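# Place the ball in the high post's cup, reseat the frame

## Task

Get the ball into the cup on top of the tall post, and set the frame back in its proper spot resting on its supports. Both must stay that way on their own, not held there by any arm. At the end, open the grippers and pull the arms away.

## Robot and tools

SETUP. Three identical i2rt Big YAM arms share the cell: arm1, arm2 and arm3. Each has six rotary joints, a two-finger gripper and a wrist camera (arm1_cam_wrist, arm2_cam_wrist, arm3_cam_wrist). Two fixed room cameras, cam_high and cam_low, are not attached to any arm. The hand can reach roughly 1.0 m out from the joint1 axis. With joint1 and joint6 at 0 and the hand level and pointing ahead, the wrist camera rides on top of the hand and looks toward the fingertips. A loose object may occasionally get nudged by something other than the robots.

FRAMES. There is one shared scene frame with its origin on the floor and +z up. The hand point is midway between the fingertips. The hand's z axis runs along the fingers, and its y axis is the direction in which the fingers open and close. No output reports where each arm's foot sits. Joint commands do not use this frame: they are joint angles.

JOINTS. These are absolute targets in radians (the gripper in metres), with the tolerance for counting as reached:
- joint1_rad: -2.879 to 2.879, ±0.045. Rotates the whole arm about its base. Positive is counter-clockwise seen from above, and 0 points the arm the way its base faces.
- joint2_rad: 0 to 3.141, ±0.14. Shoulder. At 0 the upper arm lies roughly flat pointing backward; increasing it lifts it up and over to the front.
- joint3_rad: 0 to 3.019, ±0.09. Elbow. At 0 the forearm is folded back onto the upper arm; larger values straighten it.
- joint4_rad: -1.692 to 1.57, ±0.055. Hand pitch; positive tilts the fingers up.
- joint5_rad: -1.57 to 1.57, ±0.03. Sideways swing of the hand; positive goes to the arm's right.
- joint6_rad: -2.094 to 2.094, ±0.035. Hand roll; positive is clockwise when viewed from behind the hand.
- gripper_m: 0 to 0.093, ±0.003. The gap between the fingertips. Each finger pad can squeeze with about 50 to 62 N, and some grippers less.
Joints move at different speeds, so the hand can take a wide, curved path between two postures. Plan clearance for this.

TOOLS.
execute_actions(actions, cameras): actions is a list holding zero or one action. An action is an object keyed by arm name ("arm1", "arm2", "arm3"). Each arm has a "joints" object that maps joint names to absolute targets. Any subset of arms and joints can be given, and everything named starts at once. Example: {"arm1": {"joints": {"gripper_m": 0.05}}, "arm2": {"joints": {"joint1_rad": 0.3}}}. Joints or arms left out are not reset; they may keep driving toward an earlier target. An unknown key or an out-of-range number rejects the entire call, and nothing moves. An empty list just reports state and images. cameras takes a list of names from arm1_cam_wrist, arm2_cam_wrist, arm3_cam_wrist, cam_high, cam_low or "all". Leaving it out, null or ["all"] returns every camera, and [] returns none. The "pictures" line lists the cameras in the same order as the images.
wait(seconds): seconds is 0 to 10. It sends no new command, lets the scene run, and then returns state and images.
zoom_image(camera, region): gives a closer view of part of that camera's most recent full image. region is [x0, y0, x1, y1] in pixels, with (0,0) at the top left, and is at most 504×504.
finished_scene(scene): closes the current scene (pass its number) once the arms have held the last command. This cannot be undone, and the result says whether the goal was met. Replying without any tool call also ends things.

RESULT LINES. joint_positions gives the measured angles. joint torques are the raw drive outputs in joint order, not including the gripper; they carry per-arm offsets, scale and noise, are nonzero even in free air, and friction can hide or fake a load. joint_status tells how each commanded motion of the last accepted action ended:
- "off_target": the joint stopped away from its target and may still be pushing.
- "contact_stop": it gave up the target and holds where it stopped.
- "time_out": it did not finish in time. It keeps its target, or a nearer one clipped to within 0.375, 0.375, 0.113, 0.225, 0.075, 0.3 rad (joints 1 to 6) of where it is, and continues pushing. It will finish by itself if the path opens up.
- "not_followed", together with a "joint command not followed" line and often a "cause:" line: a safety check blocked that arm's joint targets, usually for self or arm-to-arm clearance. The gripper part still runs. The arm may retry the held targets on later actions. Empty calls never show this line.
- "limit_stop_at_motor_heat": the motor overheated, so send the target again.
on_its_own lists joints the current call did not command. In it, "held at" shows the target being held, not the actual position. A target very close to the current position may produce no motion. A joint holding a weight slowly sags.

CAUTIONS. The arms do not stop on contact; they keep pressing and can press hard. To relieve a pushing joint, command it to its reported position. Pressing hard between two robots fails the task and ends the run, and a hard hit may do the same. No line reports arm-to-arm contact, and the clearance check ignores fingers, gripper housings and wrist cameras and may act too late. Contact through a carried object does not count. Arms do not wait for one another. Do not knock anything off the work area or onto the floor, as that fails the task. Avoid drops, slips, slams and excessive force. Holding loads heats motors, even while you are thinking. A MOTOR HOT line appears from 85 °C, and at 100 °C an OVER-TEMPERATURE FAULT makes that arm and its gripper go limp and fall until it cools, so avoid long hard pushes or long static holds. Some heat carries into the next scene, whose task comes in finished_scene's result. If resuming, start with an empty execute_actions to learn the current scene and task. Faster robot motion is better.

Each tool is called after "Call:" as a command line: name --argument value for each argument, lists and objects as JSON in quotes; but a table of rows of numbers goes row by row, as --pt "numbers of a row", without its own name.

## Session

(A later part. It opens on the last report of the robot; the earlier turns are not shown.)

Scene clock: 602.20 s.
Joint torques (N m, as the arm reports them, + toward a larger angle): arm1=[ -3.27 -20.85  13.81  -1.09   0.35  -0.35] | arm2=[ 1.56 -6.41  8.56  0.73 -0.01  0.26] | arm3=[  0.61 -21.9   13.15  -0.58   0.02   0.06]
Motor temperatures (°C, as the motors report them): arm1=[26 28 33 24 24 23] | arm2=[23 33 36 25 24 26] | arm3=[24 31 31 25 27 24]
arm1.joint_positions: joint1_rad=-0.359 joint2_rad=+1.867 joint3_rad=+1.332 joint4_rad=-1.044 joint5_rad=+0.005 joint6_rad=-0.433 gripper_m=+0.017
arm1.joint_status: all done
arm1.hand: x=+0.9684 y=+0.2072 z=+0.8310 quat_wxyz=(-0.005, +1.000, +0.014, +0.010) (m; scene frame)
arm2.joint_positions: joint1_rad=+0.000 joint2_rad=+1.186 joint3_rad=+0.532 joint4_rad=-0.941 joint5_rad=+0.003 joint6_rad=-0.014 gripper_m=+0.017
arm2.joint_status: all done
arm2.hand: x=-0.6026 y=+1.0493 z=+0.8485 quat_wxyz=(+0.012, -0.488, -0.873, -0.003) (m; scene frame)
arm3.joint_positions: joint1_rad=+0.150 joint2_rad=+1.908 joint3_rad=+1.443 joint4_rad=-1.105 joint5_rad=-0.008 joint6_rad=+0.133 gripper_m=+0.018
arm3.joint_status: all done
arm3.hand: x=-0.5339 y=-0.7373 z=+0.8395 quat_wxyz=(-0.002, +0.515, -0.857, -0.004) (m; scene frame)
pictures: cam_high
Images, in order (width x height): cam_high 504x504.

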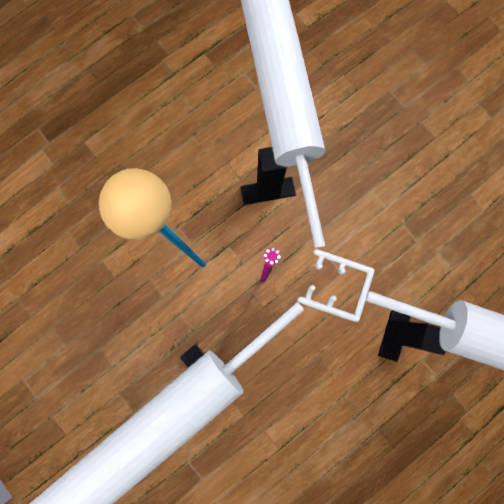

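Call:
execute_actions --actions '[{"arm1":{"joints":{"joint1_rad":-0.372,"joint2_rad":1.99,"joint3_rad":1.30,"joint4_rad":-0.868,"joint5_rad":0,"joint6_rad":-0.45}},"arm2":{"joints":{"joint1_rad":0.01,"joint2_rad":1.485,"joint3_rad":0.43,"joint4_rad":-0.512}},"arm3":{"joints":{"joint1_rad":0.152,"joint2_rad":2.025,"joint3_rad":1.388,"joint4_rad":-0.92,"joint5_rad":0,"joint6_rad":0.13}}}]' --cameras '[]'

Call:
execute_actions --actions '[{"arm1":{"joints":{"joint2_rad":2.242,"joint3_rad":1.29,"joint4_rad":-0.609}},"arm2":{"joints":{"joint2_rad":2.06,"joint3_rad":0.448,"joint4_rad":0.048}},"arm3":{"joints":{"joint2_rad":2.263,"joint3_rad":1.372,"joint4_rad":-0.668}}}]' --cameras '[]'

Call:
execute_actions --actions '[{"arm1":{"joints":{"joint2_rad":2.534,"joint3_rad":1.398,"joint4_rad":-0.422}},"arm2":{"joints":{"joint2_rad":2.564,"joint3_rad":0.631,"joint4_rad":0.368}},"arm3":{"joints":{"joint2_rad":2.544,"joint3_rad":1.472,"joint4_rad":-0.486}}}]' --cameras '["cam_high","cam_low"]'

Scene clock: 617.43 s.
Joint torques (N m, as the arm reports them, + toward a larger angle): arm1=[ -2.42 -22.36   8.66  -0.07  -0.07  -0.2 ] | arm2=[ 2.01 -7.11  5.37  1.19 -0.09  0.26] | arm3=[ -0.95 -24.02   9.07   0.33   0.32  -0.08]
Motor temperatures (°C, as the motors report them): arm1=[26 29 34 24 24 23] | arm2=[23 31 36 25 24 26] | arm3=[24 32 32 25 27 24]
arm1.joint_positions: joint1_rad=-0.360 joint2_rad=+2.013 joint3_rad=+1.292 joint4_rad=-0.862 joint5_rad=+0.004 joint6_rad=-0.436 gripper_m=+0.017
arm1.joint_status: all done
arm1.hand: x=+0.9647 y=+0.2106 z=+0.7447 quat_wxyz=(-0.004, +1.000, +0.015, +0.012) (m; scene frame)
arm2.joint_positions: joint1_rad=+0.000 joint2_rad=+1.488 joint3_rad=+0.420 joint4_rad=-0.536 joint5_rad=+0.004 joint6_rad=-0.014 gripper_m=+0.017
arm2.joint_status: all done
arm2.hand: x=-0.6065 y=+1.0542 z=+0.7527 quat_wxyz=(+0.017, -0.488, -0.873, -0.004) (m; scene frame)
arm3.joint_positions: joint1_rad=+0.157 joint2_rad=+2.047 joint3_rad=+1.383 joint4_rad=-0.918 joint5_rad=-0.005 joint6_rad=+0.138 gripper_m=+0.018
arm3.joint_status: all done
arm3.hand: x=-0.5362 y=-0.7348 z=+0.7458 quat_wxyz=(+0.002, +0.516, -0.857, +0.001) (m; scene frame)
pictures: none
No camera images: the call's "cameras" was empty. Leave "cameras" out to get every camera's image.

Scene clock: 618.63 s.
Joint torques (N m, as the arm reports them, + toward a larger angle): arm1=[ -2.69 -23.59   7.05  -0.51  -0.19  -0.19] | arm2=[ 1.82 -9.72  0.5   1.18  0.14  0.23] | arm3=[  0.06 -24.81   7.46   0.13   0.24  -0.01]
Motor temperatures (°C, as the motors report them): arm1=[26 29 34 24 24 23] | arm2=[23 31 36 25 24 26] | arm3=[24 32 32 25 27 24]
arm1.joint_positions: joint1_rad=-0.360 joint2_rad=+2.263 joint3_rad=+1.278 joint4_rad=-0.591 joint5_rad=+0.006 joint6_rad=-0.437 gripper_m=+0.017
arm1.joint_status: all done
arm1.hand: x=+0.9698 y=+0.2106 z=+0.6132 quat_wxyz=(-0.006, +1.000, +0.015, +0.009) (m; scene frame)
arm2.joint_positions: joint1_rad=+0.003 joint2_rad=+2.060 joint3_rad=+0.440 joint4_rad=+0.026 joint5_rad=-0.001 joint6_rad=-0.014 gripper_m=+0.017
arm2.joint_status: all done
arm2.hand: x=-0.6052 y=+1.0537 z=+0.6251 quat_wxyz=(+0.011, -0.487, -0.874, -0.004) (m; scene frame)
arm3.joint_positions: joint1_rad=+0.146 joint2_rad=+2.282 joint3_rad=+1.365 joint4_rad=-0.661 joint5_rad=-0.004 joint6_rad=+0.128 gripper_m=+0.018
arm3.joint_status: all done
arm3.hand: x=-0.5305 y=-0.7388 z=+0.6153 quat_wxyz=(+0.000, +0.516, -0.857, +0.000) (m; scene frame)
pictures: none
No camera images: the call's "cameras" was empty. Leave "cameras" out to get every camera's image.

Scene clock: 619.77 s.
Joint torques (N m, as the arm reports them, + toward a larger angle): arm1=[ -2.97 -24.86   5.87  -0.43  -0.13  -0.26] | arm2=[  1.73 -11.04  -2.64   1.03   0.15   0.25] | arm3=[  0.69 -24.99   6.72   0.21   0.18   0.12]
Motor temperatures (°C, as the motors report them): arm1=[26 29 34 24 24 23] | arm2=[23 31 36 25 24 26] | arm3=[24 32 31 25 27 24]
arm1.joint_positions: joint1_rad=-0.354 joint2_rad=+2.551 joint3_rad=+1.381 joint4_rad=-0.406 joint5_rad=+0.005 joint6_rad=-0.433 gripper_m=+0.017
arm1.joint_status: all done
arm1.hand: x=+0.9731 y=+0.2075 z=+0.4863 quat_wxyz=(-0.006, +1.000, +0.016, +0.009) (m; scene frame)
arm2.joint_positions: joint1_rad=+0.004 joint2_rad=+2.557 joint3_rad=+0.628 joint4_rad=+0.349 joint5_rad=-0.001 joint6_rad=-0.014 gripper_m=+0.017
arm2.joint_status: all done
arm2.hand: x=-0.6035 y=+1.0500 z=+0.4988 quat_wxyz=(+0.005, -0.486, -0.874, +0.000) (m; scene frame)
arm3.joint_positions: joint1_rad=+0.138 joint2_rad=+2.555 joint3_rad=+1.456 joint4_rad=-0.481 joint5_rad=-0.002 joint6_rad=+0.117 gripper_m=+0.018
arm3.joint_status: all done
arm3.hand: x=-0.5269 y=-0.7444 z=+0.4887 quat_wxyz=(+0.000, +0.517, -0.856, +0.001) (m; scene frame)
pictures: cam_high, cam_low
Images, in order (width x height): cam_high 504x504, cam_low 504x504.

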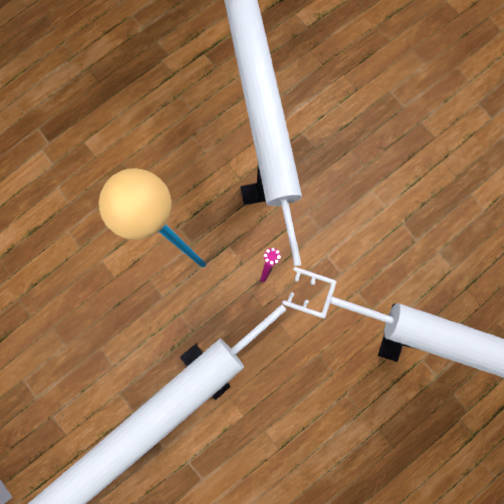

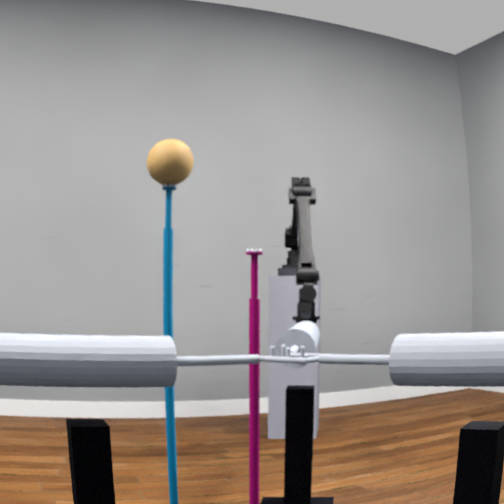

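Call:
execute_actions --actions '[{"arm1":{"joints":{"joint1_rad":-0.378,"joint2_rad":2.712,"joint3_rad":1.527,"joint4_rad":-0.368,"joint6_rad":-0.455}},"arm2":{"joints":{"joint2_rad":2.813,"joint3_rad":0.788,"joint4_rad":0.458}},"arm3":{"joints":{"joint1_rad":0.162,"joint2_rad":2.72,"joint3_rad":1.595,"joint4_rad":-0.428,"joint6_rad":0.14}}}]' --cameras '["cam_high","cam_low"]'

Scene clock: 626.23 s.
Joint torques (N m, as the arm reports them, + toward a larger angle): arm1=[ -2.49 -24.73   5.36   0.01  -0.01  -0.22] | arm2=[  1.79 -10.89  -3.93   0.89   0.17   0.26] | arm3=[  1.16 -25.22   6.51   0.63   0.04   0.11]
Motor temperatures (°C, as the motors report them): arm1=[26 30 33 24 24 23] | arm2=[23 31 35 25 24 26] | arm3=[24 33 31 25 27 24]
arm1.joint_positions: joint1_rad=-0.361 joint2_rad=+2.728 joint3_rad=+1.513 joint4_rad=-0.363 joint5_rad=+0.002 joint6_rad=-0.438 gripper_m=+0.017
arm1.joint_status: all done
arm1.hand: x=+0.9705 y=+0.2125 z=+0.4154 quat_wxyz=(-0.004, +1.000, +0.016, +0.009) (m; scene frame)
arm2.joint_positions: joint1_rad=+0.005 joint2_rad=+2.810 joint3_rad=+0.789 joint4_rad=+0.442 joint5_rad=-0.002 joint6_rad=-0.014 gripper_m=+0.017
arm2.joint_status: all done
arm2.hand: x=-0.6063 y=+1.0546 z=+0.4192 quat_wxyz=(+0.004, -0.486, -0.874, -0.001) (m; scene frame)
arm3.joint_positions: joint1_rad=+0.146 joint2_rad=+2.725 joint3_rad=+1.576 joint4_rad=-0.433 joint5_rad=+0.001 joint6_rad=+0.125 gripper_m=+0.018
arm3.joint_status: all done
arm3.hand: x=-0.5288 y=-0.7400 z=+0.4185 quat_wxyz=(+0.000, +0.517, -0.856, +0.003) (m; scene frame)
pictures: cam_high, cam_low
Images, in order (width x height): cam_high 504x504, cam_low 504x504.

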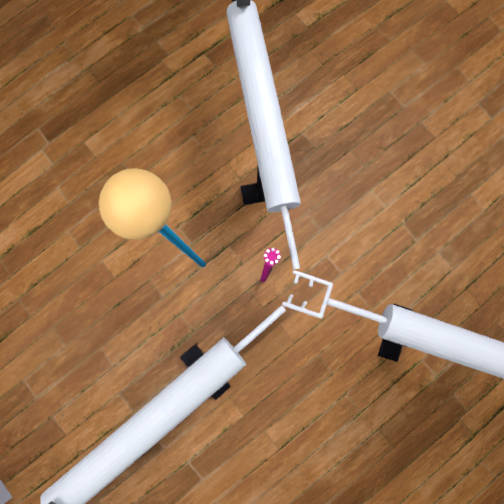

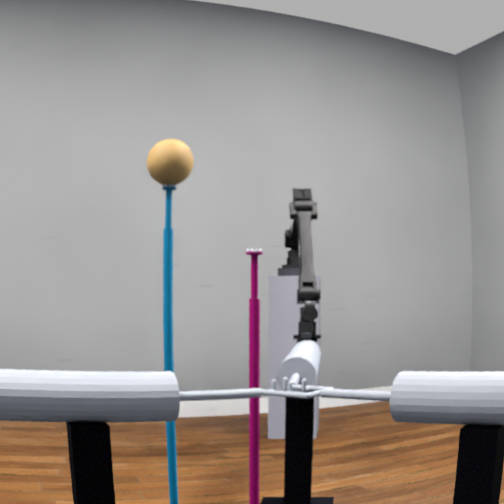

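Call:
execute_actions --actions '[{"arm1":{"joints":{"joint1_rad":-0.361,"joint6_rad":-0.438,"gripper_m":0.093}},"arm2":{"joints":{"gripper_m":0.093}},"arm3":{"joints":{"joint1_rad":0.148,"gripper_m":0.093}}}]' --cameras '[]'

Call:
execute_actions --actions '[{"arm1":{"joints":{"joint2_rad":2.244,"joint3_rad":1.25,"joint4_rad":-0.6}},"arm2":{"joints":{"joint2_rad":2.058,"joint3_rad":0.41,"joint4_rad":0.065}},"arm3":{"joints":{"joint2_rad":2.26,"joint3_rad":1.33,"joint4_rad":-0.66}}}]'

Scene clock: 630.83 s.
Joint torques (N m, as the arm reports them, + toward a larger angle): arm1=[ -0.85 -23.18   5.39   0.    -0.01  -0.05] | arm2=[  1.58 -11.64  -3.6    0.78   0.19   0.21] | arm3=[ -0.36 -25.05   6.41   0.66   0.05   0.11]
Motor temperatures (°C, as the motors report them): arm1=[26 30 32 24 24 23] | arm2=[23 31 34 25 24 26] | arm3=[24 33 30 25 27 24]
arm1.joint_positions: joint1_rad=-0.361 joint2_rad=+2.716 joint3_rad=+1.513 joint4_rad=-0.363 joint5_rad=+0.002 joint6_rad=-0.438 gripper_m=+0.093
arm1.joint_status: all done
arm1.hand: x=+0.9647 y=+0.2149 z=+0.4215 quat_wxyz=(-0.006, +1.000, +0.016, +0.004) (m; scene frame)
arm2.joint_positions: joint1_rad=+0.005 joint2_rad=+2.810 joint3_rad=+0.789 joint4_rad=+0.447 joint5_rad=-0.002 joint6_rad=-0.011 gripper_m=+0.093
arm2.joint_status: all done
arm2.hand: x=-0.6056 y=+1.0536 z=+0.4192 quat_wxyz=(+0.002, -0.487, -0.874, +0.000) (m; scene frame)
arm3.joint_positions: joint1_rad=+0.146 joint2_rad=+2.725 joint3_rad=+1.578 joint4_rad=-0.433 joint5_rad=+0.001 joint6_rad=+0.126 gripper_m=+0.093
arm3.joint_status: all done
arm3.hand: x=-0.5285 y=-0.7393 z=+0.4186 quat_wxyz=(+0.000, +0.516, -0.857, +0.003) (m; scene frame)
pictures: none
No camera images: the call's "cameras" was empty. Leave "cameras" out to get every camera's image.

Scene clock: 632.30 s.
Joint torques (N m, as the arm reports them, + toward a larger angle): arm1=[ -1.43 -20.57   5.46  -0.13  -0.01  -0.06] | arm2=[ 1.69 -9.74 -0.61  0.07  0.19  0.22] | arm3=[ -0.38 -19.81   7.06   0.04   0.05   0.1 ]
Motor temperatures (°C, as the motors report them): arm1=[26 30 32 24 24 23] | arm2=[23 31 34 25 24 26] | arm3=[24 33 30 25 27 24]
arm1.joint_positions: joint1_rad=-0.361 joint2_rad=+2.229 joint3_rad=+1.256 joint4_rad=-0.593 joint5_rad=+0.002 joint6_rad=-0.438 gripper_m=+0.093
arm1.joint_status: all done
arm1.hand: x=+0.9718 y=+0.2092 z=+0.6256 quat_wxyz=(-0.006, +1.000, +0.016, +0.004) (m; scene frame)
arm2.joint_positions: joint1_rad=+0.005 joint2_rad=+2.056 joint3_rad=+0.412 joint4_rad=+0.074 joint5_rad=-0.002 joint6_rad=-0.011 gripper_m=+0.093
arm2.joint_status: all done
arm2.hand: x=-0.6068 y=+1.0576 z=+0.6266 quat_wxyz=(+0.000, -0.487, -0.873, +0.001) (m; scene frame)
arm3.joint_positions: joint1_rad=+0.146 joint2_rad=+2.227 joint3_rad=+1.328 joint4_rad=-0.649 joint5_rad=+0.001 joint6_rad=+0.127 gripper_m=+0.093
arm3.joint_status: all done
arm3.hand: x=-0.5298 y=-0.7403 z=+0.6356 quat_wxyz=(-0.013, +0.516, -0.857, -0.007) (m; scene frame)
pictures: arm1_cam_wrist, arm2_cam_wrist, arm3_cam_wrist, cam_high, cam_low
Images, in order (width x height): arm1_cam_wrist 504x504, arm2_cam_wrist 504x504, arm3_cam_wrist 504x504, cam_high 504x504, cam_low 504x504.

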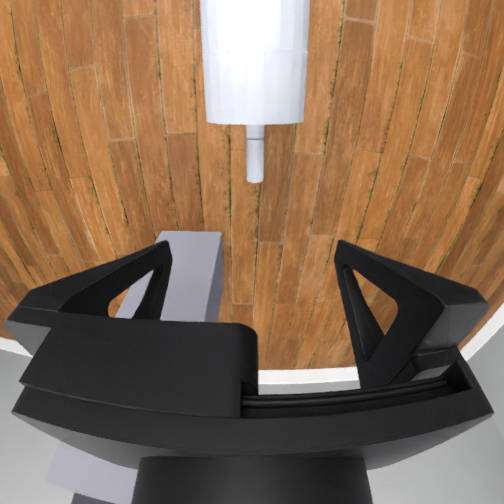

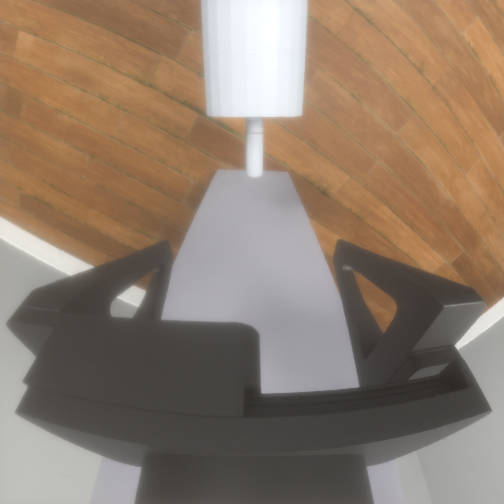

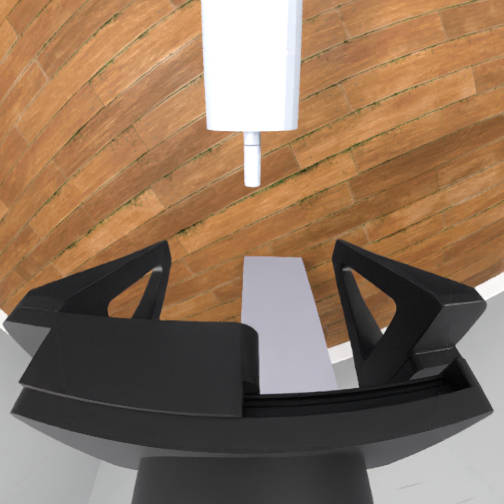

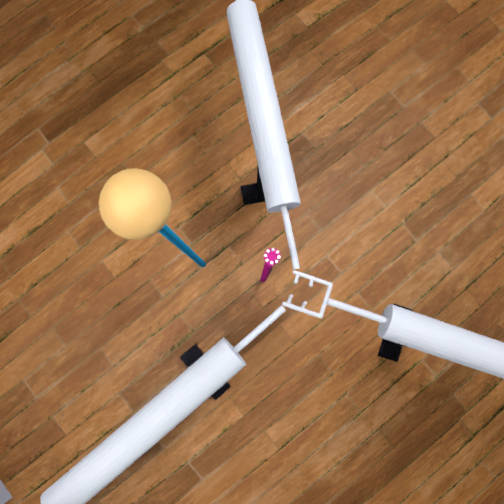

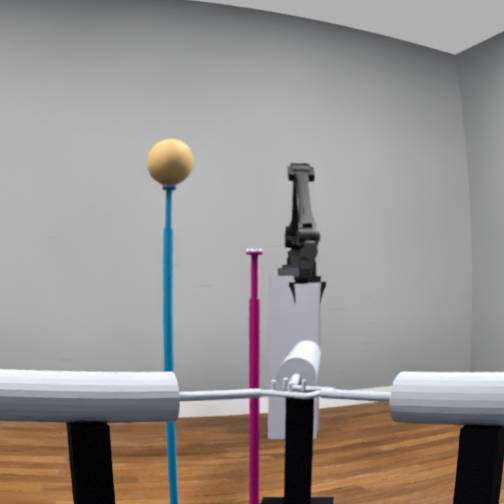

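Call:
finished_scene --scene 1

The scene is finished: the task was done.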